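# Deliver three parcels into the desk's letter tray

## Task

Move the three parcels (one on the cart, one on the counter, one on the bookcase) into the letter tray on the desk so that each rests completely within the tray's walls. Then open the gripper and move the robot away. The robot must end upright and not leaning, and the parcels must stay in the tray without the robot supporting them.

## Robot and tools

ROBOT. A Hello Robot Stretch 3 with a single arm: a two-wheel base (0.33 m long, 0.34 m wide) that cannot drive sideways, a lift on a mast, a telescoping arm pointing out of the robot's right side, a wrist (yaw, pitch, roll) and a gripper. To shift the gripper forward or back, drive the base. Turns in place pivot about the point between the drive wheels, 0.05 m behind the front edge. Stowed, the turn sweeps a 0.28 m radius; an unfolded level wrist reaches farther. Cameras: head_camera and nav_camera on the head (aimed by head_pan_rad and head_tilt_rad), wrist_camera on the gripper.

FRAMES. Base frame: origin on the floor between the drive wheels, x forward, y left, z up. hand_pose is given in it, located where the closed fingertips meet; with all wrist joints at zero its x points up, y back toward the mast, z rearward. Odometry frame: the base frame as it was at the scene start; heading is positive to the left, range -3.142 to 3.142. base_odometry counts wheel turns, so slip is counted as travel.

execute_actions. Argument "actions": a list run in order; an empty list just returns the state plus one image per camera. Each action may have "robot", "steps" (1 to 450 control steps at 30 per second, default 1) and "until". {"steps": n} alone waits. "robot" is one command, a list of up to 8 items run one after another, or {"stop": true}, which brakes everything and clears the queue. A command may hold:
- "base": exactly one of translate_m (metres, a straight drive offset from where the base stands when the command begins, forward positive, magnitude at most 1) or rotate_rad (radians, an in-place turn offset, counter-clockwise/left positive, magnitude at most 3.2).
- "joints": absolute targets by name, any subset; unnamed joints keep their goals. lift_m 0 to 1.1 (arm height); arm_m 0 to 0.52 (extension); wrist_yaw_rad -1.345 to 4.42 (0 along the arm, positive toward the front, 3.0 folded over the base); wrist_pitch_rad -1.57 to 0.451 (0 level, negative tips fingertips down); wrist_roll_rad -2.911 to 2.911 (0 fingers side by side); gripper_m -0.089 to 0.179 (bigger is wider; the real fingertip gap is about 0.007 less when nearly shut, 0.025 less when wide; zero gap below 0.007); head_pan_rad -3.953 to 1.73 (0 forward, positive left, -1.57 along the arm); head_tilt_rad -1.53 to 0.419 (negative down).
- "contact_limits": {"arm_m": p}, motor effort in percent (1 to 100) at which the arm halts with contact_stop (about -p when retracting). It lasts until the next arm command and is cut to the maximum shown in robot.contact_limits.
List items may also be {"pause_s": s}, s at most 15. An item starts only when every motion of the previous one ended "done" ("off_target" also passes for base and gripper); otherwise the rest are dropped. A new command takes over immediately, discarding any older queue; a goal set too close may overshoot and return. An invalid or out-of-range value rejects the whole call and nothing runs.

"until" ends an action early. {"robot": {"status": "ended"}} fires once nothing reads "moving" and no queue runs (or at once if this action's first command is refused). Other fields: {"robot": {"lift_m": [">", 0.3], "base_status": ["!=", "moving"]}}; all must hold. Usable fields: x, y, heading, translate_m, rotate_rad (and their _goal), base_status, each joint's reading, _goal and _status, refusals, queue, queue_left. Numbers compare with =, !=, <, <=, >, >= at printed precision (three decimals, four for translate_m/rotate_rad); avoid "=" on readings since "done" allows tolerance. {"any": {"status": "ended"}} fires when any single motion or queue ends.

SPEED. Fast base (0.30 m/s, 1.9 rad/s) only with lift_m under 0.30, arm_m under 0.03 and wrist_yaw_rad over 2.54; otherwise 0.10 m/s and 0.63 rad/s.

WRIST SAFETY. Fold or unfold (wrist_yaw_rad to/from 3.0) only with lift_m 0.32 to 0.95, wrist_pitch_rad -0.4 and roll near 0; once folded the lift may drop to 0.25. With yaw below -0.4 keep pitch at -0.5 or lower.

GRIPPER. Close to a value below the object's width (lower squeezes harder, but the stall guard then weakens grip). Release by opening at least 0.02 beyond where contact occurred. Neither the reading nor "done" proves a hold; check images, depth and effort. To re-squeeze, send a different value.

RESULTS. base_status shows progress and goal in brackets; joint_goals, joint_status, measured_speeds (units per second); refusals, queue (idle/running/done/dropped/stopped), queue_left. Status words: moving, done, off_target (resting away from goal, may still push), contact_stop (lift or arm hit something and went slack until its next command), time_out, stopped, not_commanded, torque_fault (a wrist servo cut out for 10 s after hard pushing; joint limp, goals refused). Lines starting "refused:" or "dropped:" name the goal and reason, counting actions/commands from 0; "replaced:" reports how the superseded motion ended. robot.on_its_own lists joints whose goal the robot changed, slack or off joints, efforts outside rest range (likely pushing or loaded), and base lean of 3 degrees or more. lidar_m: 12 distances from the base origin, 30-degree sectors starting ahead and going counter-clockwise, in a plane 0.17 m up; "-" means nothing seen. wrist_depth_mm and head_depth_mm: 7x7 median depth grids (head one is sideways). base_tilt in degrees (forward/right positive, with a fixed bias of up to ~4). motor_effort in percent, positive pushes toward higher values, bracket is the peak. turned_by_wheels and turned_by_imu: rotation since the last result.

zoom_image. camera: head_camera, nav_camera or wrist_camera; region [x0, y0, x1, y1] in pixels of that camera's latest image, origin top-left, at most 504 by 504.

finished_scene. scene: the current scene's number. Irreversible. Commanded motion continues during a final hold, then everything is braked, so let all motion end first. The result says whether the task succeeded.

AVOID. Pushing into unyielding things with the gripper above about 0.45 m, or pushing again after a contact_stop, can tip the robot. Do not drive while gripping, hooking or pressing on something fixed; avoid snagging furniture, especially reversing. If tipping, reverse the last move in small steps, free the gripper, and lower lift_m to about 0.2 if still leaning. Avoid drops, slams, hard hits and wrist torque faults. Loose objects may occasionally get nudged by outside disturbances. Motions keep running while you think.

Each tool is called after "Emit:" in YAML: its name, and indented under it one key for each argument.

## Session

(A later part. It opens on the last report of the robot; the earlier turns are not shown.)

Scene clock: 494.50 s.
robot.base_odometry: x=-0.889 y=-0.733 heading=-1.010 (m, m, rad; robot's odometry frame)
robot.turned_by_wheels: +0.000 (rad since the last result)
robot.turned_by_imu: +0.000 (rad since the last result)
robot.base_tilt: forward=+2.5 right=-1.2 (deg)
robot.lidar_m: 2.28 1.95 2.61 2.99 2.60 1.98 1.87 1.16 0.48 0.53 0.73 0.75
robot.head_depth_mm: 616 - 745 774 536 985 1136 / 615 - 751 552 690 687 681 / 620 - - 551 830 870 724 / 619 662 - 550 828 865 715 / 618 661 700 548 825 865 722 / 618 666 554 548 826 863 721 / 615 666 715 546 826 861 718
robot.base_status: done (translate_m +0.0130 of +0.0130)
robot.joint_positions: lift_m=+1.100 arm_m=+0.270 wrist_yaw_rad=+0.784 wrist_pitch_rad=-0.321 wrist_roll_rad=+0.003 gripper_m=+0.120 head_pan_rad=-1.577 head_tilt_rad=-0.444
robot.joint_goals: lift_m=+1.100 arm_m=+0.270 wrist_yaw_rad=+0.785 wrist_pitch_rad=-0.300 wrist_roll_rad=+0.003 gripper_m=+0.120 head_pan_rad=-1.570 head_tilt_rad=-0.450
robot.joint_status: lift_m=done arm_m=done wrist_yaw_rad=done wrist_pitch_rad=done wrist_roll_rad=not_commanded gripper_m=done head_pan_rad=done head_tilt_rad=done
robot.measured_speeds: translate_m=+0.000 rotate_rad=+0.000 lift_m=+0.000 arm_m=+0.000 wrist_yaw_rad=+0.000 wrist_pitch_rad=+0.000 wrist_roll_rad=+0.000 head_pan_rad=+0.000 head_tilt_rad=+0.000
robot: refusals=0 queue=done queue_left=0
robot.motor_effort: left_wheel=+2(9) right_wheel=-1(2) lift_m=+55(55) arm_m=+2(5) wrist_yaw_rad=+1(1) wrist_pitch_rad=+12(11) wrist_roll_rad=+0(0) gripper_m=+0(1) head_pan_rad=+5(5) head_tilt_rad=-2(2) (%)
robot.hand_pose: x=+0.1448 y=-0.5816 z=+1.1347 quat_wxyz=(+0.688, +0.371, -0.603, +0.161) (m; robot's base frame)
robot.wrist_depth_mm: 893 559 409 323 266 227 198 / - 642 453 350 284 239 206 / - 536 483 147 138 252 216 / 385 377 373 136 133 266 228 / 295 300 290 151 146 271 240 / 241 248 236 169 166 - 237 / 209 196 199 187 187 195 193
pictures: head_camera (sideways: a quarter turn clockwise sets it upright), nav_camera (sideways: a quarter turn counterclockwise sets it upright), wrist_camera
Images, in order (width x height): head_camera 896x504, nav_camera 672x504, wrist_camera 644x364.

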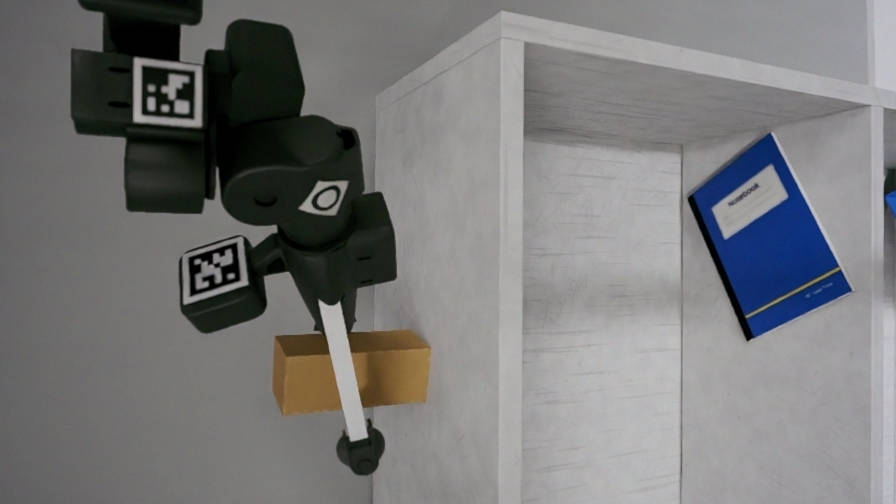

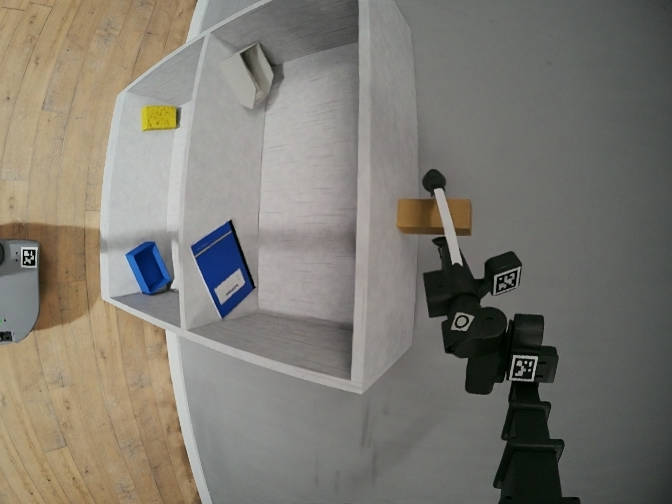

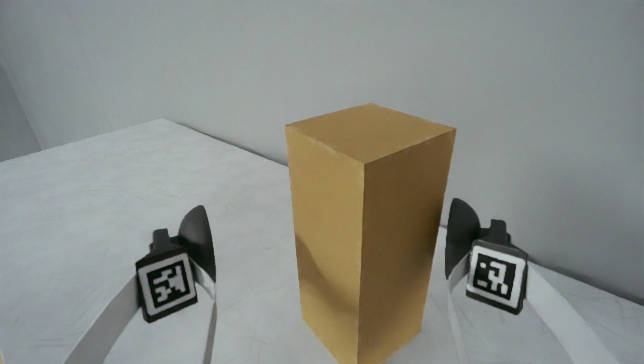

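Emit:
execute_actions:
  actions:
    - {"robot": [{"joints": {"arm_m": 0.10}}, {"base": {"translate_m": 0.157}, "joints": {"wrist_yaw_rad": 0.0}}, {"joints": {"arm_m": 0.14}}], "steps": 300, "until": {"robot": {"status": "ended"}}}

Scene clock: 517.03 s.
robot.base_odometry: x=-0.805 y=-0.866 heading=-1.010 (m, m, rad; robot's odometry frame)
robot.turned_by_wheels: +0.000 (rad since the last result)
robot.turned_by_imu: +0.001 (rad since the last result)
robot.base_tilt: forward=+2.5 right=-1.1 (deg)
robot.lidar_m: 2.12 1.80 2.51 3.00 3.05 2.14 2.03 1.15 0.54 0.54 0.66 0.63
robot.head_depth_mm: - - - 523 813 841 706 / 604 - - 507 815 861 697 / 610 - - 479 818 868 704 / 609 657 709 550 816 866 702 / 609 658 716 547 817 865 701 / 607 656 714 547 815 865 701 / 605 656 713 546 813 849 702
robot.base_status: done (translate_m +0.1570 of +0.1570)
robot.joint_positions: lift_m=+1.100 arm_m=+0.140 wrist_yaw_rad=+0.002 wrist_pitch_rad=-0.321 wrist_roll_rad=+0.003 gripper_m=+0.120 head_pan_rad=-1.577 head_tilt_rad=-0.444
robot.joint_goals: lift_m=+1.100 arm_m=+0.140 wrist_yaw_rad=+0.000 wrist_pitch_rad=-0.300 wrist_roll_rad=+0.003 gripper_m=+0.120 head_pan_rad=-1.570 head_tilt_rad=-0.450
robot.joint_status: lift_m=done arm_m=done wrist_yaw_rad=done wrist_pitch_rad=done wrist_roll_rad=not_commanded gripper_m=done head_pan_rad=done head_tilt_rad=done
robot.measured_speeds: translate_m=+0.000 rotate_rad=+0.000 lift_m=+0.000 arm_m=+0.000 wrist_yaw_rad=+0.000 wrist_pitch_rad=+0.000 wrist_roll_rad=+0.000 head_pan_rad=+0.000 head_tilt_rad=+0.000
robot: refusals=0 queue=done queue_left=0
robot.motor_effort: left_wheel=+2(9) right_wheel=-1(2) lift_m=+55(55) arm_m=+3(5) wrist_yaw_rad=-2(3) wrist_pitch_rad=+11(11) wrist_roll_rad=+0(0) gripper_m=+0(0) head_pan_rad=+5(4) head_tilt_rad=-2(3) (%)
robot.hand_pose: x=-0.0210 y=-0.5202 z=+1.1347 quat_wxyz=(+0.697, +0.114, -0.699, -0.113) (m; robot's base frame)
robot.wrist_depth_mm: 313 319 325 333 341 349 353 / 337 344 351 349 369 375 383 / 361 370 378 195 394 406 416 / 380 383 373 213 363 355 445 / 296 301 290 233 284 291 276 / 242 250 236 235 233 - 228 / 211 196 200 199 197 196 193
pictures: head_camera (sideways: a quarter turn clockwise sets it upright), nav_camera (sideways: a quarter turn counterclockwise sets it upright), wrist_camera
Images, in order (width x height): head_camera 896x504, nav_camera 672x504, wrist_camera 644x364.

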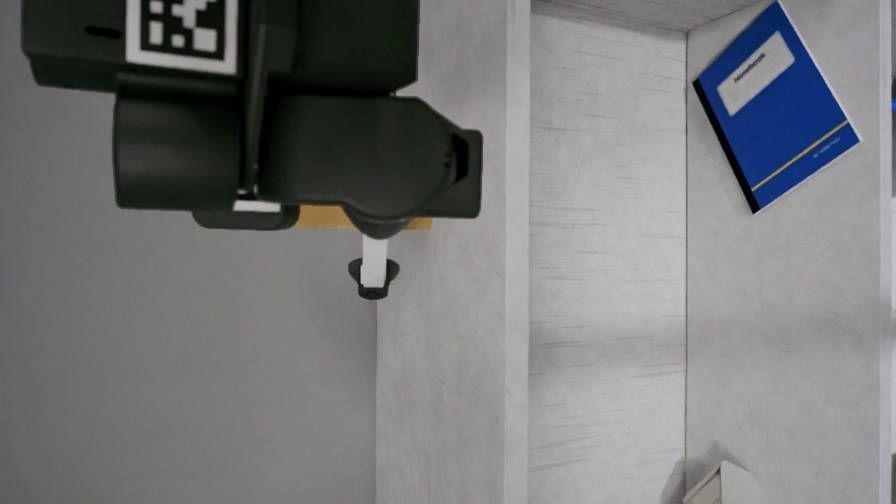

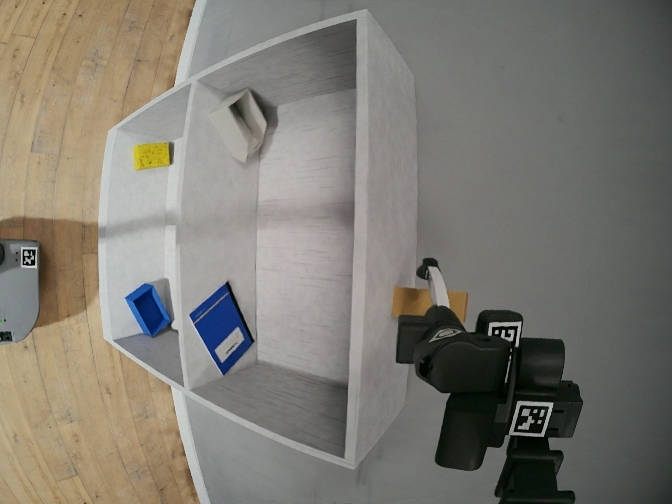

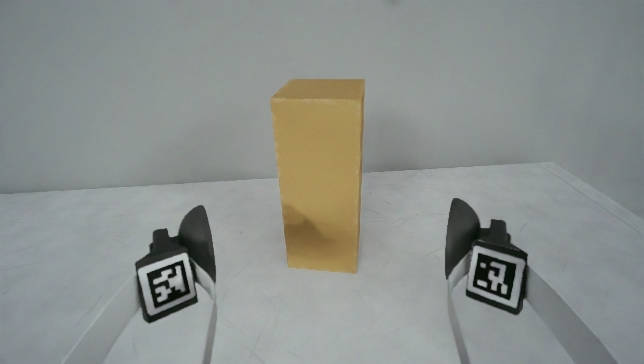

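Emit:
execute_actions:
  actions:
    - {"robot": {"joints": {"arm_m": 0.215}}, "steps": 200, "until": {"robot": {"status": "ended"}}}

Scene clock: 522.43 s.
robot.base_odometry: x=-0.805 y=-0.866 heading=-1.010 (m, m, rad; robot's odometry frame)
robot.turned_by_wheels: +0.000 (rad since the last result)
robot.turned_by_imu: +0.000 (rad since the last result)
robot.base_tilt: forward=+2.5 right=-1.2 (deg)
robot.lidar_m: 2.13 1.80 2.51 3.00 3.06 2.14 2.03 1.15 0.54 0.55 0.66 0.62
robot.head_depth_mm: 600 - 745 553 813 839 703 / 606 - - 553 815 860 696 / 610 - - 520 817 865 705 / 610 659 709 548 818 867 702 / 609 657 716 548 816 865 701 / 606 656 713 547 813 863 702 / 606 654 714 545 815 846 701
robot.base_status: done (translate_m +0.1570 of +0.1570)
robot.joint_positions: lift_m=+1.100 arm_m=+0.215 wrist_yaw_rad=+0.002 wrist_pitch_rad=-0.321 wrist_roll_rad=+0.003 gripper_m=+0.120 head_pan_rad=-1.577 head_tilt_rad=-0.444
robot.joint_goals: lift_m=+1.100 arm_m=+0.215 wrist_yaw_rad=+0.000 wrist_pitch_rad=-0.300 wrist_roll_rad=+0.003 gripper_m=+0.120 head_pan_rad=-1.570 head_tilt_rad=-0.450
robot.joint_status: lift_m=done arm_m=done wrist_yaw_rad=done wrist_pitch_rad=done wrist_roll_rad=not_commanded gripper_m=done head_pan_rad=done head_tilt_rad=done
robot.measured_speeds: translate_m=+0.000 rotate_rad=+0.000 lift_m=+0.000 arm_m=+0.000 wrist_yaw_rad=+0.000 wrist_pitch_rad=+0.000 wrist_roll_rad=+0.000 head_pan_rad=+0.000 head_tilt_rad=+0.000
robot: refusals=0 queue=done queue_left=0
robot.motor_effort: left_wheel=+2(2) right_wheel=-2(1) lift_m=+55(55) arm_m=+3(3) wrist_yaw_rad=-2(2) wrist_pitch_rad=+12(11) wrist_roll_rad=+0(0) gripper_m=+0(0) head_pan_rad=+4(5) head_tilt_rad=-2(1) (%)
robot.hand_pose: x=-0.0211 y=-0.5952 z=+1.1347 quat_wxyz=(+0.697, +0.114, -0.699, -0.113) (m; robot's base frame)
robot.wrist_depth_mm: 249 255 259 264 270 278 283 / 266 272 279 285 293 298 304 / 288 292 297 140 315 325 333 / 311 320 320 124 342 348 359 / 296 302 279 136 276 289 276 / 241 249 229 151 225 - 227 / 209 197 200 169 195 195 192
pictures: head_camera (sideways: a quarter turn clockwise sets it upright), nav_camera (sideways: a quarter turn counterclockwise sets it upright), wrist_camera
Images, in order (width x height): head_camera 896x504, nav_camera 672x504, wrist_camera 644x364.

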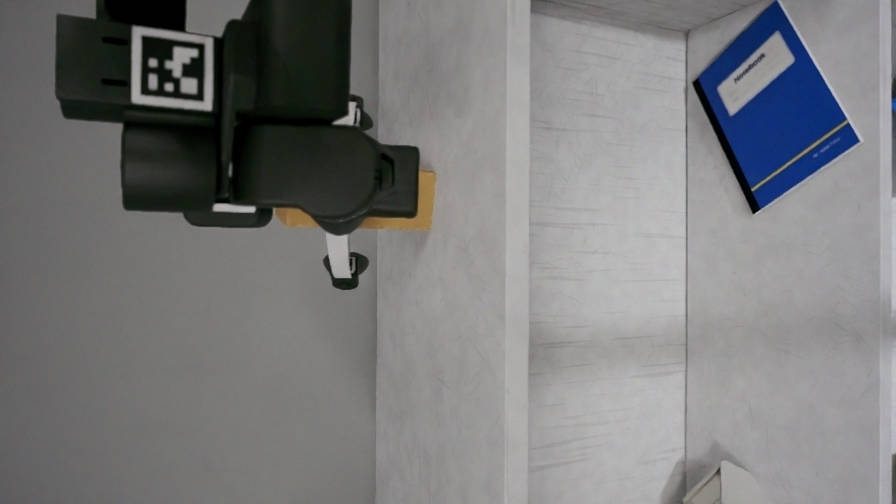

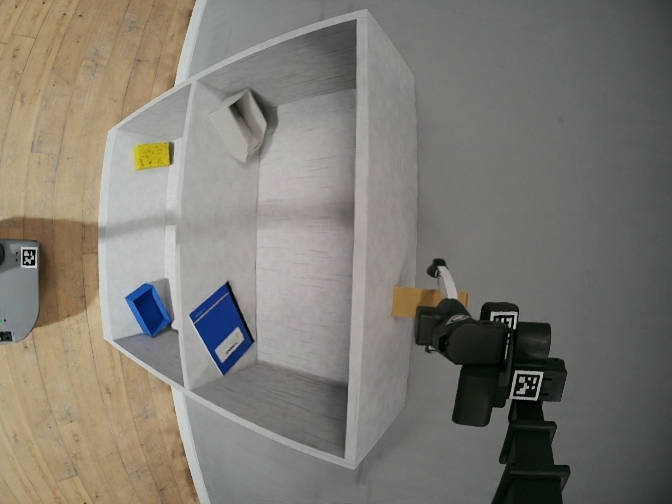

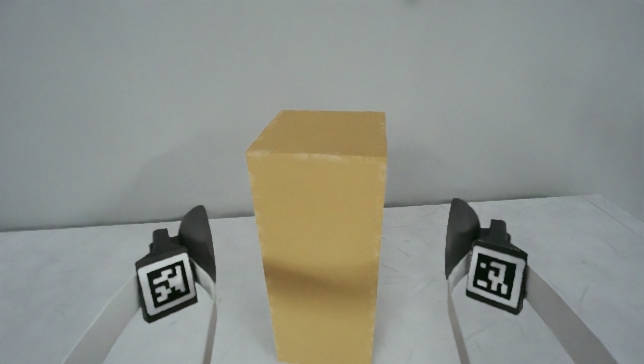

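Emit:
execute_actions:
  actions:
    - {"robot": {"joints": {"gripper_m": 0.03}}, "steps": 120, "until": {"robot": {"status": "ended"}}}

Scene clock: 525.47 s.
robot.base_odometry: x=-0.805 y=-0.866 heading=-1.010 (m, m, rad; robot's odometry frame)
robot.turned_by_wheels: +0.000 (rad since the last result)
robot.turned_by_imu: +0.000 (rad since the last result)
robot.base_tilt: forward=+2.6 right=-1.2 (deg)
robot.lidar_m: 2.12 1.80 2.51 2.99 3.05 2.14 2.03 1.14 0.55 0.54 0.66 0.62
robot.head_depth_mm: 600 - 746 554 810 841 706 / 603 - 746 553 822 858 696 / 610 - - 519 818 869 705 / 610 661 711 550 815 866 703 / 609 657 716 548 816 865 701 / 607 656 714 547 816 863 702 / 607 655 713 546 812 847 702
robot.base_status: done (translate_m +0.1570 of +0.1570)
robot.joint_positions: lift_m=+1.100 arm_m=+0.215 wrist_yaw_rad=+0.002 wrist_pitch_rad=-0.322 wrist_roll_rad=+0.003 gripper_m=+0.031 head_pan_rad=-1.577 head_tilt_rad=-0.444
robot.joint_goals: lift_m=+1.100 arm_m=+0.215 wrist_yaw_rad=+0.000 wrist_pitch_rad=-0.300 wrist_roll_rad=+0.003 gripper_m=+0.030 head_pan_rad=-1.570 head_tilt_rad=-0.450
robot.joint_status: lift_m=done arm_m=done wrist_yaw_rad=done wrist_pitch_rad=done wrist_roll_rad=not_commanded gripper_m=done head_pan_rad=done head_tilt_rad=done
robot.measured_speeds: translate_m=+0.000 rotate_rad=+0.000 lift_m=+0.000 arm_m=+0.000 wrist_yaw_rad=+0.000 wrist_pitch_rad=+0.000 wrist_roll_rad=+0.000 head_pan_rad=+0.000 head_tilt_rad=+0.000
robot: refusals=0 queue=done queue_left=0
robot.motor_effort: left_wheel=+2(2) right_wheel=-2(1) lift_m=+55(55) arm_m=+2(3) wrist_yaw_rad=-2(2) wrist_pitch_rad=+12(12) wrist_roll_rad=+0(0) gripper_m=-12(92) head_pan_rad=+5(4) head_tilt_rad=-2(2) (%)
robot.hand_pose: x=-0.0211 y=-0.5951 z=+1.1343 quat_wxyz=(+0.697, +0.114, -0.699, -0.113) (m; robot's base frame)
robot.wrist_depth_mm: 248 254 259 267 270 276 284 / 266 274 279 283 292 299 307 / 289 293 299 138 312 323 335 / 313 320 322 123 340 348 363 / 296 292 288 136 137 279 274 / 240 239 - 149 216 229 226 / 203 201 199 169 196 194 193
pictures: head_camera (sideways: a quarter turn clockwise sets it upright), nav_camera (sideways: a quarter turn counterclockwise sets it upright), wrist_camera
Images, in order (width x height): head_camera 896x504, nav_camera 672x504, wrist_camera 644x364.

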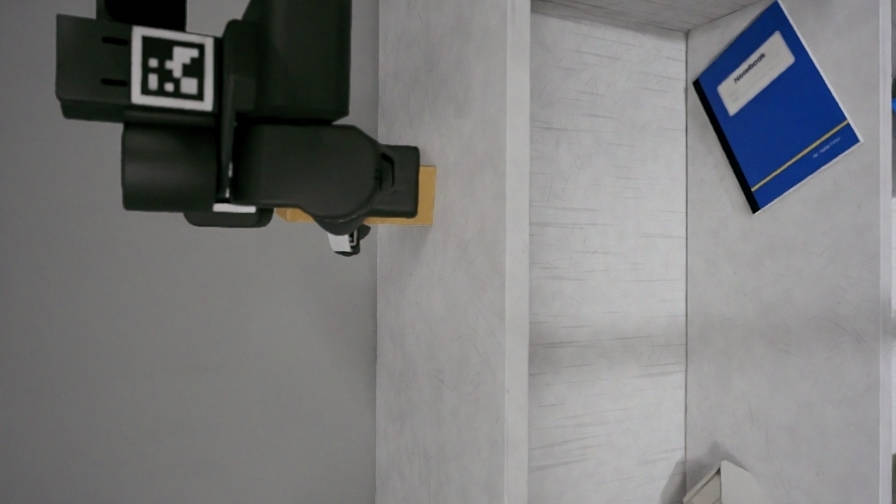

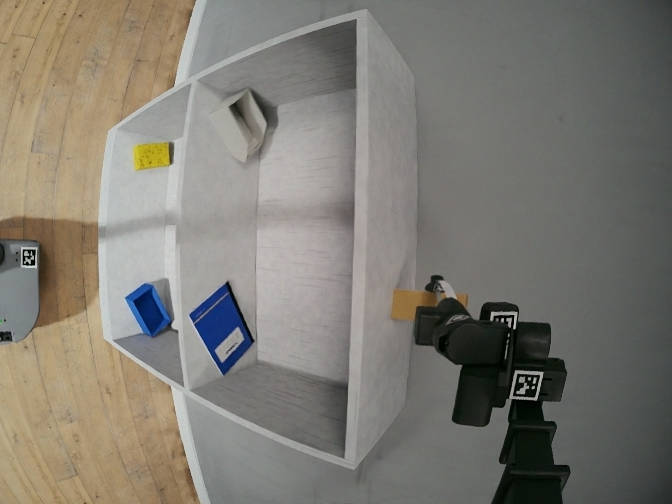

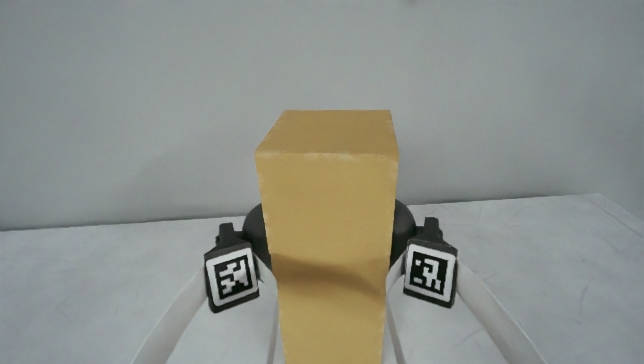

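Emit:
execute_actions:
  actions:
    - {"robot": [{"joints": {"wrist_pitch_rad": -0.1}}, {"joints": {"arm_m": 0.0}}], "steps": 300, "until": {"robot": {"status": "ended"}}}

Scene clock: 536.57 s.
robot.base_odometry: x=-0.805 y=-0.866 heading=-1.010 (m, m, rad; robot's odometry frame)
robot.turned_by_wheels: +0.000 (rad since the last result)
robot.turned_by_imu: +0.000 (rad since the last result)
robot.base_tilt: forward=+2.5 right=-1.1 (deg)
robot.lidar_m: 2.13 1.80 2.51 2.99 3.06 2.14 2.03 1.15 0.54 0.55 0.66 0.63
robot.head_depth_mm: 600 - - - - - 671 / 601 - - - - - 670 / 604 - - - - - 687 / 611 658 710 519 817 866 705 / 609 658 716 548 817 868 703 / 609 657 718 547 815 864 700 / 606 654 712 546 814 845 702
robot.base_status: done (translate_m +0.1570 of +0.1570)
robot.joint_positions: lift_m=+1.100 arm_m=+0.001 wrist_yaw_rad=+0.001 wrist_pitch_rad=-0.134 wrist_roll_rad=+0.003 gripper_m=+0.031 head_pan_rad=-1.577 head_tilt_rad=-0.444
robot.joint_goals: lift_m=+1.100 arm_m=+0.000 wrist_yaw_rad=+0.000 wrist_pitch_rad=-0.100 wrist_roll_rad=+0.003 gripper_m=+0.030 head_pan_rad=-1.570 head_tilt_rad=-0.450
robot.joint_status: lift_m=done arm_m=done wrist_yaw_rad=done wrist_pitch_rad=done wrist_roll_rad=not_commanded gripper_m=done head_pan_rad=done head_tilt_rad=done
robot.measured_speeds: translate_m=+0.000 rotate_rad=+0.000 lift_m=+0.000 arm_m=+0.000 wrist_yaw_rad=+0.000 wrist_pitch_rad=+0.000 wrist_roll_rad=+0.000 head_pan_rad=+0.000 head_tilt_rad=+0.000
robot: refusals=0 queue=done queue_left=0
robot.motor_effort: left_wheel=+2(2) right_wheel=-2(1) lift_m=+55(55) arm_m=-3(1) wrist_yaw_rad=-1(2) wrist_pitch_rad=+19(21) wrist_roll_rad=+0(0) gripper_m=-11(11) head_pan_rad=+5(4) head_tilt_rad=-2(2) (%)
robot.hand_pose: x=-0.0212 y=-0.3967 z=+1.1801 quat_wxyz=(+0.705, +0.048, -0.706, -0.048) (m; robot's base frame)
robot.wrist_depth_mm: 435 448 455 466 473 482 495 / 454 469 473 486 492 501 522 / 478 486 493 141 522 529 551 / 503 514 521 125 536 563 575 / 450 442 435 136 137 413 607 / 332 332 - 149 289 315 309 / 267 265 263 164 259 265 271
pictures: head_camera (sideways: a quarter turn clockwise sets it upright), nav_camera (sideways: a quarter turn counterclockwise sets it upright), wrist_camera
Images, in order (width x height): head_camera 896x504, nav_camera 672x504, wrist_camera 644x364.

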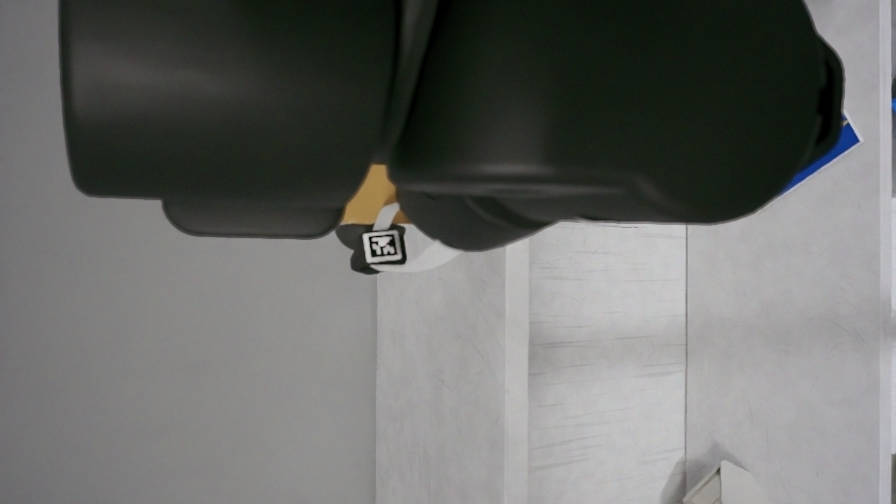

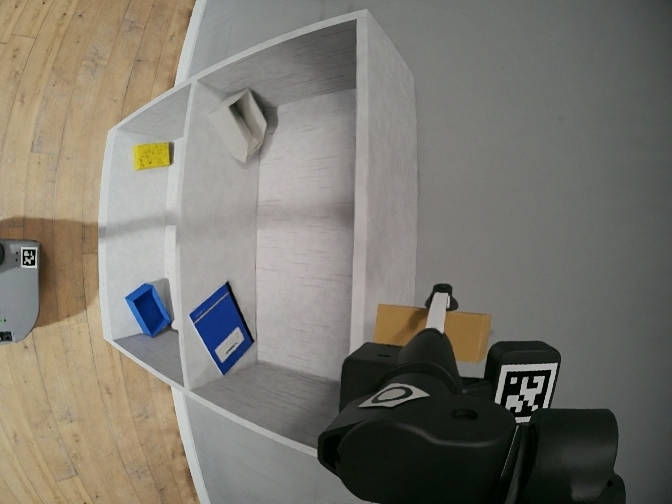

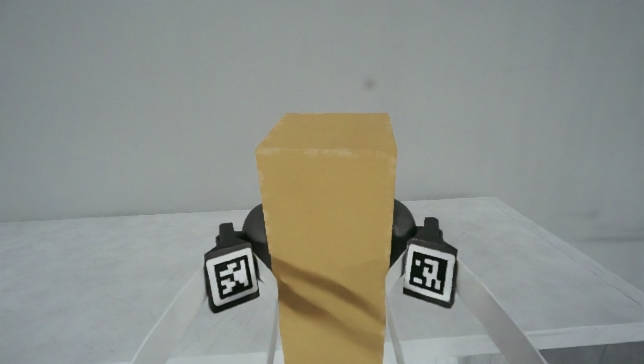

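Emit:
execute_actions:
  actions:
    - {"robot": [{"base": {"rotate_rad": 1.089}, "joints": {"wrist_yaw_rad": 1.5, "head_tilt_rad": -0.75}}, {"base": {"translate_m": 1.0}}, {"base": {"translate_m": 0.81}}, {"base": {"rotate_rad": 0.481}, "joints": {"wrist_yaw_rad": 0.0}}], "steps": 450, "until": {"robot": {"status": "ended"}}}

Emit:
execute_actions:
  actions:
    - {"steps": 450, "until": {"robot": {"status": "ended"}}}

Scene clock: 555.77 s.
robot.base_odometry: x=+0.222 y=-0.784 heading=+0.079 (m, m, rad; robot's odometry frame)
robot.turned_by_wheels: +1.089 (rad since the last result)
robot.turned_by_imu: +1.082 (rad since the last result)
robot.base_tilt: forward=+2.7 right=-0.4 (deg)
robot.lidar_m: 2.19 2.11 2.11 2.23 2.57 2.36 1.57 1.34 1.69 1.66 1.16 1.51
robot.head_depth_mm: - - - - 1573 1329 1148 / - - - - 1571 1325 1151 / 1631 - - - 1570 1327 1158 / 1562 1756 - - 1565 1329 1152 / 1470 1656 - - 1491 1328 1152 / 1408 1558 - - 1497 1329 1154 / 1333 - - - 1496 1334 1155
robot.base_status: moving (translate_m +0.0305 of +0.8100)
robot.joint_positions: lift_m=+1.100 arm_m=+0.001 wrist_yaw_rad=+1.498 wrist_pitch_rad=-0.134 wrist_roll_rad=+0.003 gripper_m=+0.031 head_pan_rad=-1.577 head_tilt_rad=-0.740
robot.joint_goals: lift_m=+1.100 arm_m=+0.000 wrist_yaw_rad=+1.500 wrist_pitch_rad=-0.100 wrist_roll_rad=+0.003 gripper_m=+0.030 head_pan_rad=-1.570 head_tilt_rad=-0.750
robot.joint_status: lift_m=done arm_m=done wrist_yaw_rad=done wrist_pitch_rad=done wrist_roll_rad=not_commanded gripper_m=done head_pan_rad=done head_tilt_rad=done
robot.measured_speeds: translate_m=+0.093 rotate_rad=+0.000 lift_m=+0.000 arm_m=+0.000 wrist_yaw_rad=+0.000 wrist_pitch_rad=+0.000 wrist_roll_rad=+0.000 head_pan_rad=+0.000 head_tilt_rad=+0.000
robot: refusals=0 queue=running queue_left=1
robot.motor_effort: left_wheel=+5(9) right_wheel=+3(4) lift_m=+55(55) arm_m=-3(2) wrist_yaw_rad=+1(4) wrist_pitch_rad=+19(18) wrist_roll_rad=+0(0) gripper_m=-11(11) head_pan_rad=+5(5) head_tilt_rad=-3(17) (%)
robot.hand_pose: x=+0.2287 y=-0.1642 z=+1.1801 quat_wxyz=(+0.549, +0.516, -0.485, +0.445) (m; robot's base frame)
robot.wrist_depth_mm: - - - - - - - / - - - - - - - / - - - 141 - - - / - - - 125 - - - / - - - 136 137 - - / - - - 149 782 852 812 / - - - 165 - 747 679
pictures: head_camera (sideways: a quarter turn clockwise sets it upright), nav_camera (sideways: a quarter turn counterclockwise sets it upright), wrist_camera
Images, in order (width x height): head_camera 896x504, nav_camera 672x504, wrist_camera 644x364.

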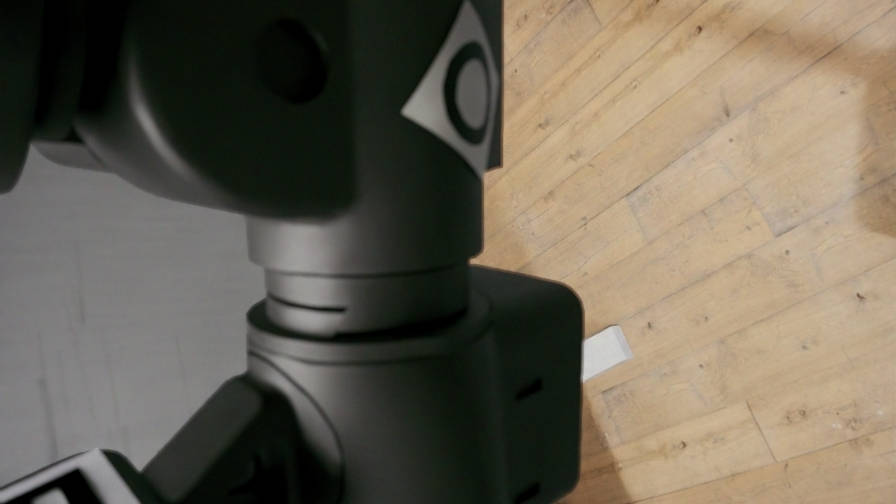

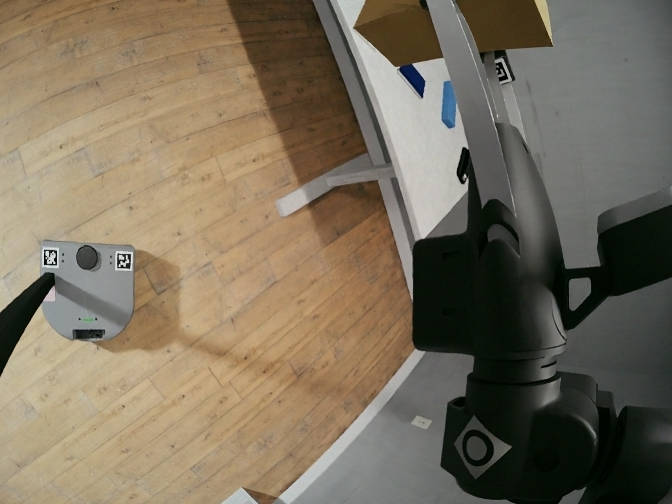

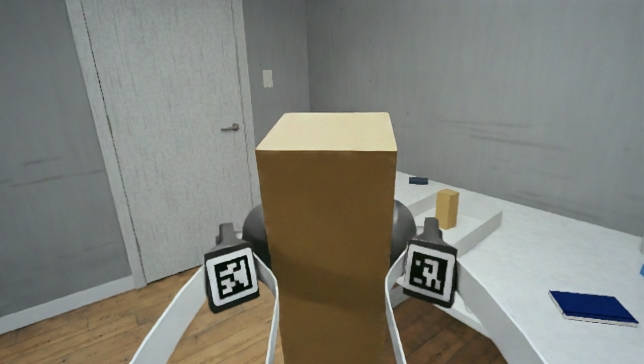

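Scene clock: 566.67 s.
robot.base_odometry: x=+0.999 y=-0.723 heading=+0.560 (m, m, rad; robot's odometry frame)
robot.turned_by_wheels: +0.481 (rad since the last result)
robot.turned_by_imu: +0.479 (rad since the last result)
robot.base_tilt: forward=+2.5 right=-1.2 (deg)
robot.lidar_m: 1.43 1.49 1.96 2.95 3.04 2.34 2.06 1.13 1.14 1.19 0.79 1.52
robot.head_depth_mm: - - - - 668 1326 1152 / - - - - 660 1332 1147 / 296 - - - 685 1300 1155 / 1013 1177 975 833 685 1302 1156 / 1017 1149 1077 838 686 1294 1154 / 1012 1146 1074 837 688 1301 1159 / 1008 1147 1073 838 670 1290 1129
robot.base_status: done (rotate_rad +0.4809 of +0.4810)
robot.joint_positions: lift_m=+1.100 arm_m=+0.001 wrist_yaw_rad=+0.003 wrist_pitch_rad=-0.134 wrist_roll_rad=+0.003 gripper_m=+0.031 head_pan_rad=-1.577 head_tilt_rad=-0.741
robot.joint_goals: lift_m=+1.100 arm_m=+0.000 wrist_yaw_rad=+0.000 wrist_pitch_rad=-0.100 wrist_roll_rad=+0.003 gripper_m=+0.030 head_pan_rad=-1.570 head_tilt_rad=-0.750
robot.joint_status: lift_m=done arm_m=done wrist_yaw_rad=done wrist_pitch_rad=done wrist_roll_rad=not_commanded gripper_m=done head_pan_rad=done head_tilt_rad=done
robot.measured_speeds: translate_m=+0.000 rotate_rad=+0.000 lift_m=+0.000 arm_m=+0.000 wrist_yaw_rad=+0.000 wrist_pitch_rad=+0.000 wrist_roll_rad=+0.000 head_pan_rad=+0.000 head_tilt_rad=+0.000
robot: refusals=0 queue=done queue_left=0
robot.motor_effort: left_wheel=-2(9) right_wheel=+0(4) lift_m=+55(55) arm_m=-3(2) wrist_yaw_rad=-3(3) wrist_pitch_rad=+18(19) wrist_roll_rad=+0(0) gripper_m=-11(11) head_pan_rad=+5(4) head_tilt_rad=-3(3) (%)
robot.hand_pose: x=-0.0208 y=-0.3967 z=+1.1801 quat_wxyz=(+0.705, +0.049, -0.706, -0.047) (m; robot's base frame)
robot.wrist_depth_mm: 833 839 854 862 880 900 902 / 854 880 889 906 948 957 943 / 900 923 935 141 964 990 - / 938 978 988 125 - - - / 985 - - 136 137 - - / - 902 - 149 794 842 835 / - 715 713 164 677 678 684
pictures: head_camera (sideways: a quarter turn clockwise sets it upright), nav_camera (sideways: a quarter turn counterclockwise sets it upright), wrist_camera
Images, in order (width x height): head_camera 896x504, nav_camera 672x504, wrist_camera 644x364.

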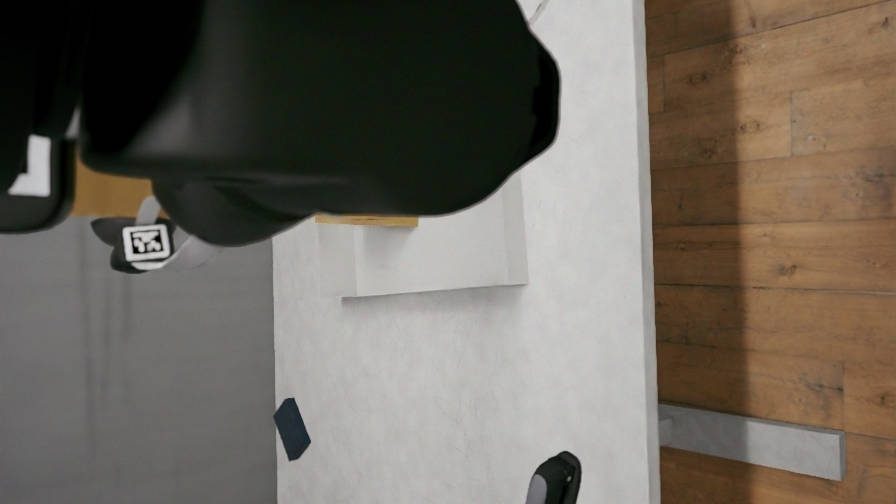

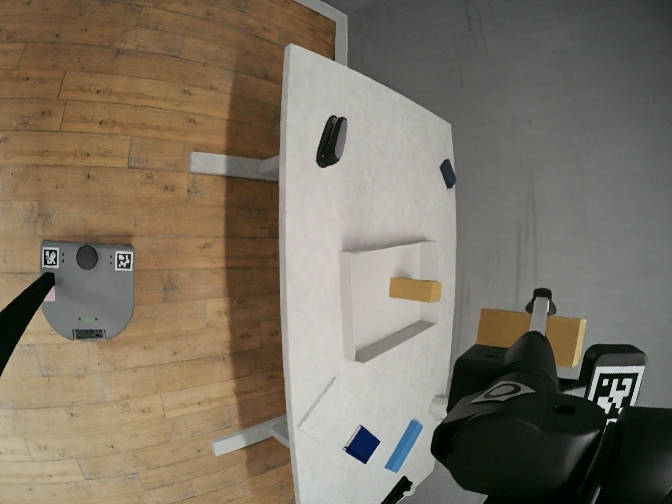

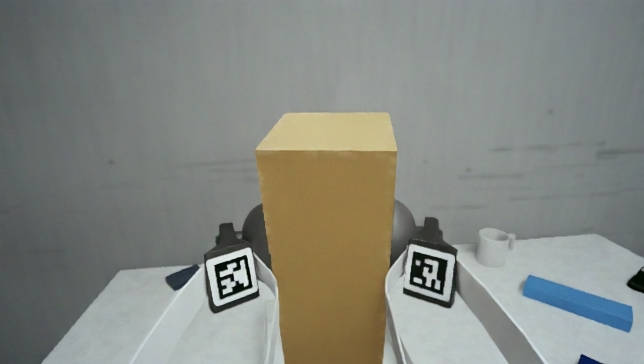

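Emit:
execute_actions:
  actions:
    - {"robot": [{"joints": {"arm_m": 0.238, "wrist_pitch_rad": -0.32}}, {"joints": {"lift_m": 0.80}}], "steps": 400, "until": {"robot": {"status": "ended"}}}

Scene clock: 576.07 s.
robot.base_odometry: x=+0.999 y=-0.723 heading=+0.560 (m, m, rad; robot's odometry frame)
robot.turned_by_wheels: +0.000 (rad since the last result)
robot.turned_by_imu: +0.000 (rad since the last result)
robot.base_tilt: forward=+2.6 right=-1.2 (deg)
robot.lidar_m: 1.43 1.49 1.97 2.95 3.00 2.34 2.06 1.13 1.14 1.19 0.79 1.52
robot.head_depth_mm: 1014 1155 1070 864 - - 1150 / 1014 1157 1068 - 668 1327 1151 / 1014 1159 990 - 667 1304 1152 / 1012 1147 988 832 683 1302 1151 / 1015 1157 1071 832 683 1295 1153 / 1008 1149 1077 834 686 1301 1154 / 1010 1147 1077 837 669 1288 1131
robot.base_status: done (rotate_rad +0.4809 of +0.4810)
robot.joint_positions: lift_m=+0.800 arm_m=+0.238 wrist_yaw_rad=+0.001 wrist_pitch_rad=-0.348 wrist_roll_rad=+0.003 gripper_m=+0.031 head_pan_rad=-1.577 head_tilt_rad=-0.741
robot.joint_goals: lift_m=+0.800 arm_m=+0.238 wrist_yaw_rad=+0.000 wrist_pitch_rad=-0.320 wrist_roll_rad=+0.003 gripper_m=+0.030 head_pan_rad=-1.570 head_tilt_rad=-0.750
robot.joint_status: lift_m=done arm_m=done wrist_yaw_rad=done wrist_pitch_rad=done wrist_roll_rad=not_commanded gripper_m=done head_pan_rad=done head_tilt_rad=done
robot.measured_speeds: translate_m=+0.000 rotate_rad=+0.000 lift_m=+0.000 arm_m=+0.000 wrist_yaw_rad=+0.000 wrist_pitch_rad=+0.000 wrist_roll_rad=+0.000 head_pan_rad=+0.000 head_tilt_rad=+0.000
robot: refusals=0 queue=done queue_left=0
robot.motor_effort: left_wheel=-2(2) right_wheel=+1(1) lift_m=+31(56) arm_m=+2(6) wrist_yaw_rad=-1(3) wrist_pitch_rad=+15(19) wrist_roll_rad=+0(0) gripper_m=-11(11) head_pan_rad=+5(4) head_tilt_rad=-4(3) (%)
robot.hand_pose: x=-0.0212 y=-0.6152 z=+0.8289 quat_wxyz=(+0.696, +0.123, -0.697, -0.123) (m; robot's base frame)
robot.wrist_depth_mm: 608 626 630 647 657 668 682 / 657 673 680 695 711 718 670 / 614 597 590 141 449 554 540 / 444 437 402 125 356 406 406 / 346 342 312 136 137 277 320 / 284 274 - 149 253 249 215 / 241 233 236 165 230 229 190
pictures: head_camera (sideways: a quarter turn clockwise sets it upright), nav_camera (sideways: a quarter turn counterclockwise sets it upright), wrist_camera
Images, in order (width x height): head_camera 896x504, nav_camera 672x504, wrist_camera 644x364.

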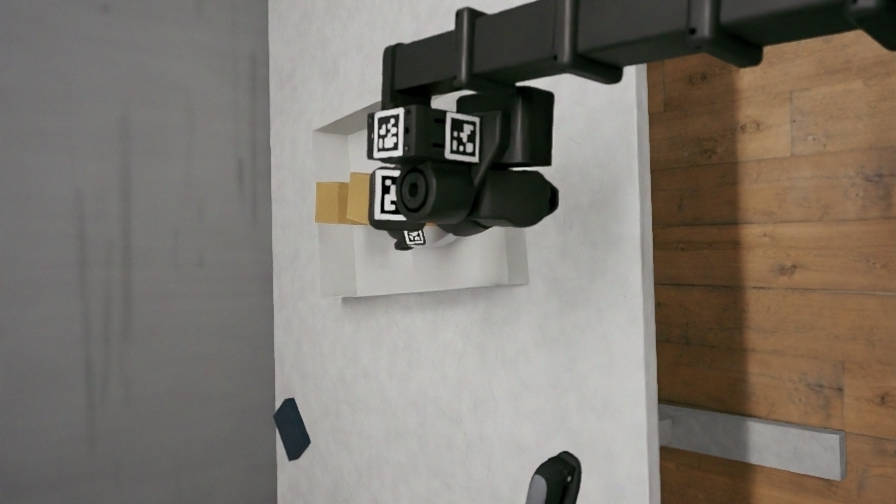

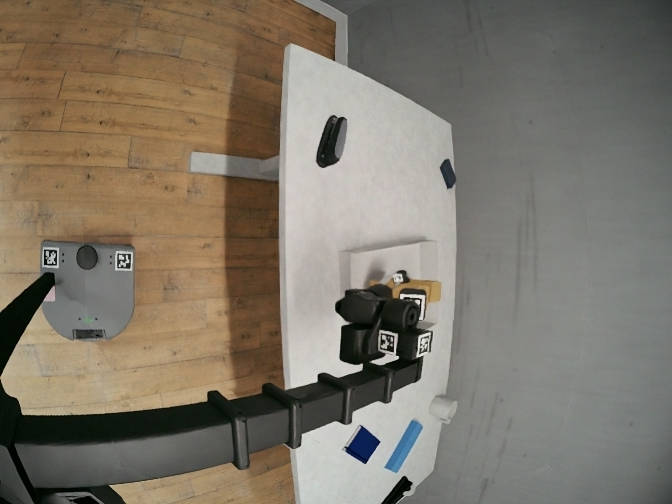

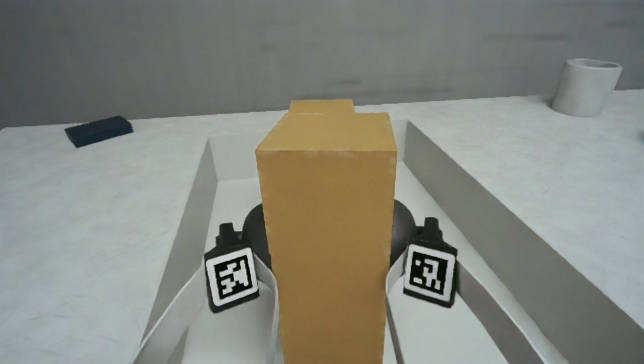

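Emit:
execute_actions:
  actions:
    - {"robot": {"joints": {"lift_m": 0.755}}, "steps": 200, "until": {"robot": {"status": "ended"}}}

Scene clock: 581.70 s.
robot.base_odometry: x=+0.999 y=-0.723 heading=+0.560 (m, m, rad; robot's odometry frame)
robot.turned_by_wheels: +0.000 (rad since the last result)
robot.turned_by_imu: +0.000 (rad since the last result)
robot.base_tilt: forward=+2.5 right=-1.1 (deg)
robot.lidar_m: 1.43 1.49 1.96 2.96 3.01 2.34 2.06 1.13 1.14 1.19 0.79 1.52
robot.head_depth_mm: 1011 1148 1069 865 704 - - / 1019 1149 1072 880 651 1330 1150 / 1013 1147 987 - 653 1300 1154 / 1011 1148 986 833 683 1310 1153 / 1009 1146 1070 839 685 1298 1153 / 1005 1150 1072 838 685 1305 1158 / 1008 1148 1077 840 669 1290 1127
robot.base_status: done (rotate_rad +0.4809 of +0.4810)
robot.joint_positions: lift_m=+0.756 arm_m=+0.238 wrist_yaw_rad=+0.001 wrist_pitch_rad=-0.303 wrist_roll_rad=+0.003 gripper_m=+0.031 head_pan_rad=-1.577 head_tilt_rad=-0.741
robot.joint_goals: lift_m=+0.755 arm_m=+0.238 wrist_yaw_rad=+0.000 wrist_pitch_rad=-0.320 wrist_roll_rad=+0.003 gripper_m=+0.030 head_pan_rad=-1.570 head_tilt_rad=-0.750
robot.joint_status: lift_m=done arm_m=done wrist_yaw_rad=done wrist_pitch_rad=done wrist_roll_rad=not_commanded gripper_m=done head_pan_rad=done head_tilt_rad=done
robot.measured_speeds: translate_m=+0.000 rotate_rad=+0.000 lift_m=+0.000 arm_m=+0.000 wrist_yaw_rad=+0.000 wrist_pitch_rad=+0.000 wrist_roll_rad=+0.000 head_pan_rad=+0.000 head_tilt_rad=+0.000
robot: refusals=0 queue=done queue_left=0
robot.motor_effort: left_wheel=-2(2) right_wheel=+1(2) lift_m=+24(32) arm_m=+3(3) wrist_yaw_rad=-1(1) wrist_pitch_rad=-9(15) wrist_roll_rad=+0(0) gripper_m=-10(11) head_pan_rad=+5(4) head_tilt_rad=-2(4) (%)
robot.hand_pose: x=-0.0212 y=-0.6200 z=+0.7948 quat_wxyz=(+0.698, +0.107, -0.700, -0.107) (m; robot's base frame)
robot.wrist_depth_mm: 616 620 633 644 661 681 682 / 655 663 672 660 705 711 590 / 572 563 389 136 378 512 504 / 398 389 353 124 328 284 358 / 304 275 282 136 137 257 201 / 245 205 - 150 215 229 185 / 205 152 199 167 194 194 180
pictures: head_camera (sideways: a quarter turn clockwise sets it upright), nav_camera (sideways: a quarter turn counterclockwise sets it upright), wrist_camera
Images, in order (width x height): head_camera 896x504, nav_camera 672x504, wrist_camera 644x364.

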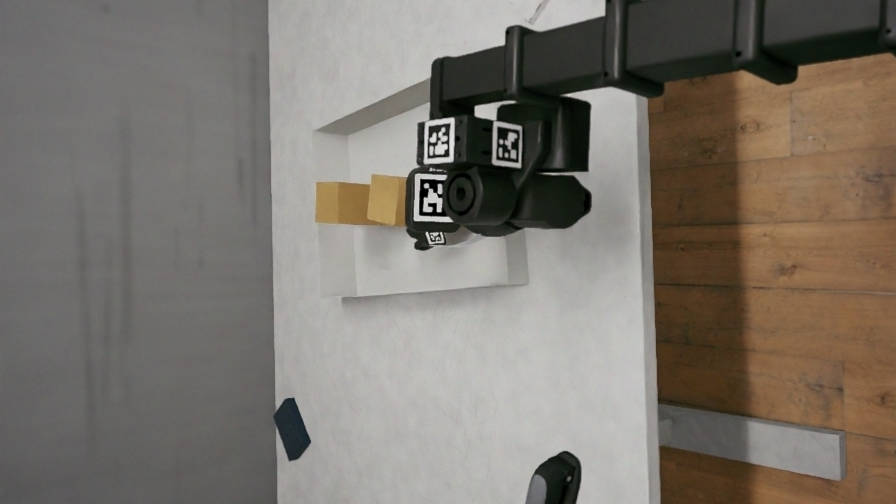

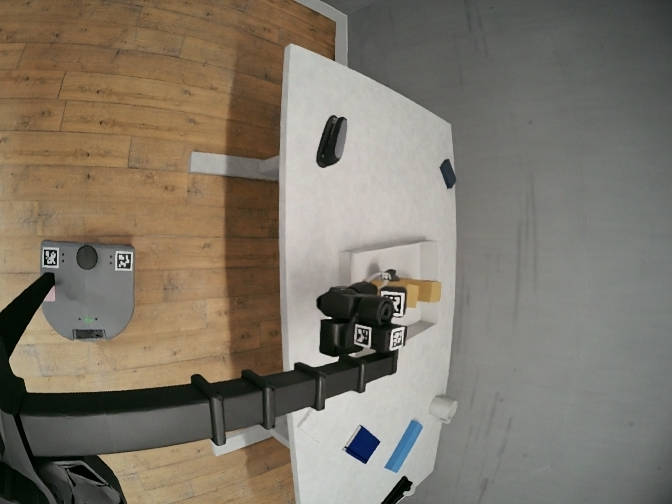

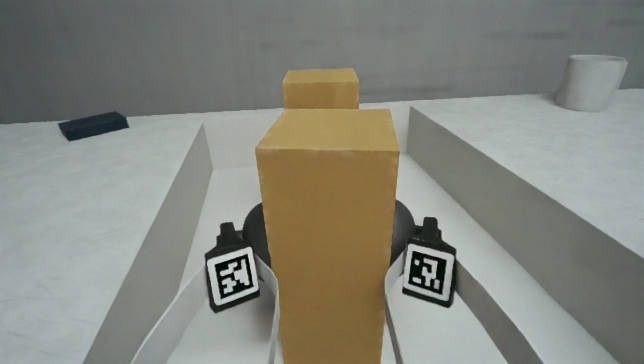

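Emit:
execute_actions:
  actions:
    - {"robot": [{"joints": {"gripper_m": 0.085}}, {"joints": {"lift_m": 1.0}}], "steps": 300, "until": {"robot": {"status": "ended"}}}

Scene clock: 588.27 s.
robot.base_odometry: x=+0.999 y=-0.723 heading=+0.560 (m, m, rad; robot's odometry frame)
robot.turned_by_wheels: +0.000 (rad since the last result)
robot.turned_by_imu: +0.000 (rad since the last result)
robot.base_tilt: forward=+2.6 right=-1.1 (deg)
robot.lidar_m: 1.43 1.49 1.96 2.95 3.02 2.34 2.07 1.13 1.14 1.19 0.79 1.52
robot.head_depth_mm: 968 1129 1026 834 685 1331 1152 / 965 - 991 818 684 1328 1153 / 997 - 952 775 686 1298 1151 / 1012 1146 986 807 683 1305 1150 / 1010 1147 1074 836 685 1302 1150 / 1011 1144 1073 838 689 1301 1157 / 1009 1145 1069 837 668 1301 1132
robot.base_status: done (rotate_rad +0.4809 of +0.4810)
robot.joint_positions: lift_m=+1.000 arm_m=+0.238 wrist_yaw_rad=+0.001 wrist_pitch_rad=-0.337 wrist_roll_rad=+0.003 gripper_m=+0.085 head_pan_rad=-1.577 head_tilt_rad=-0.741
robot.joint_goals: lift_m=+1.000 arm_m=+0.238 wrist_yaw_rad=+0.000 wrist_pitch_rad=-0.320 wrist_roll_rad=+0.003 gripper_m=+0.085 head_pan_rad=-1.570 head_tilt_rad=-0.750
robot.joint_status: lift_m=done arm_m=done wrist_yaw_rad=done wrist_pitch_rad=done wrist_roll_rad=not_commanded gripper_m=done head_pan_rad=done head_tilt_rad=done
robot.measured_speeds: translate_m=+0.000 rotate_rad=+0.000 lift_m=+0.000 arm_m=+0.000 wrist_yaw_rad=+0.000 wrist_pitch_rad=+0.000 wrist_roll_rad=+0.000 head_pan_rad=+0.000 head_tilt_rad=+0.000
robot: refusals=0 queue=done queue_left=0
robot.motor_effort: left_wheel=-3(2) right_wheel=+1(1) lift_m=+56(59) arm_m=+3(3) wrist_yaw_rad=-1(2) wrist_pitch_rad=+9(10) wrist_roll_rad=+0(0) gripper_m=+0(84) head_pan_rad=+5(4) head_tilt_rad=-2(2) (%)
robot.hand_pose: x=-0.0212 y=-0.6165 z=+1.0309 quat_wxyz=(+0.696, +0.119, -0.698, -0.119) (m; robot's base frame)
robot.wrist_depth_mm: 606 620 633 644 661 671 682 / 655 665 682 697 711 725 744 / 701 728 733 754 768 792 808 / 766 789 795 799 808 777 743 / 691 667 687 654 650 638 628 / 551 551 509 508 514 542 514 / 465 464 453 381 439 450 446
pictures: head_camera (sideways: a quarter turn clockwise sets it upright), nav_camera (sideways: a quarter turn counterclockwise sets it upright), wrist_camera
Images, in order (width x height): head_camera 896x504, nav_camera 672x504, wrist_camera 644x364.

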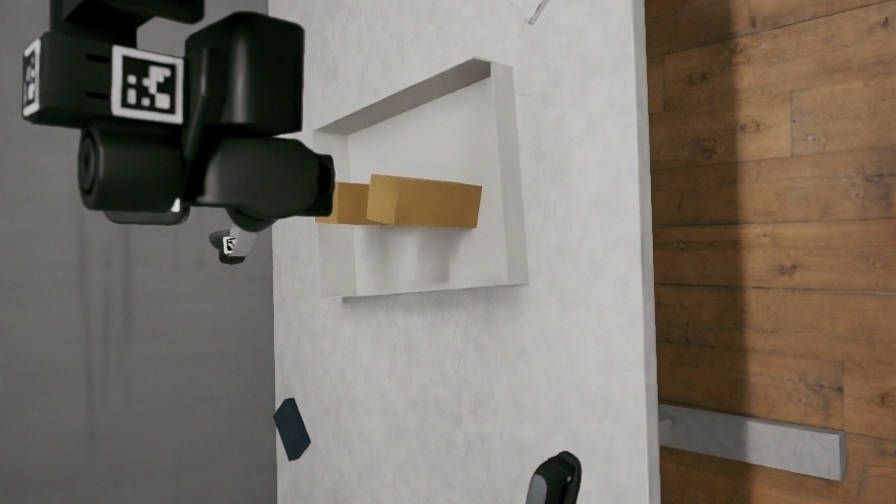

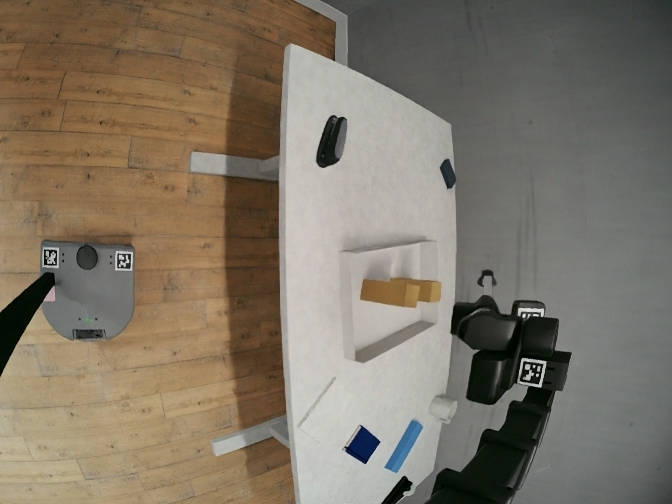

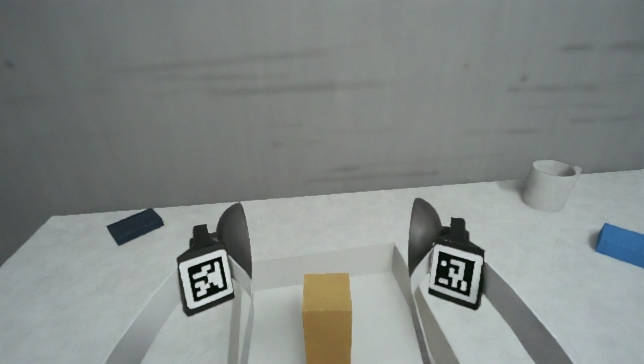

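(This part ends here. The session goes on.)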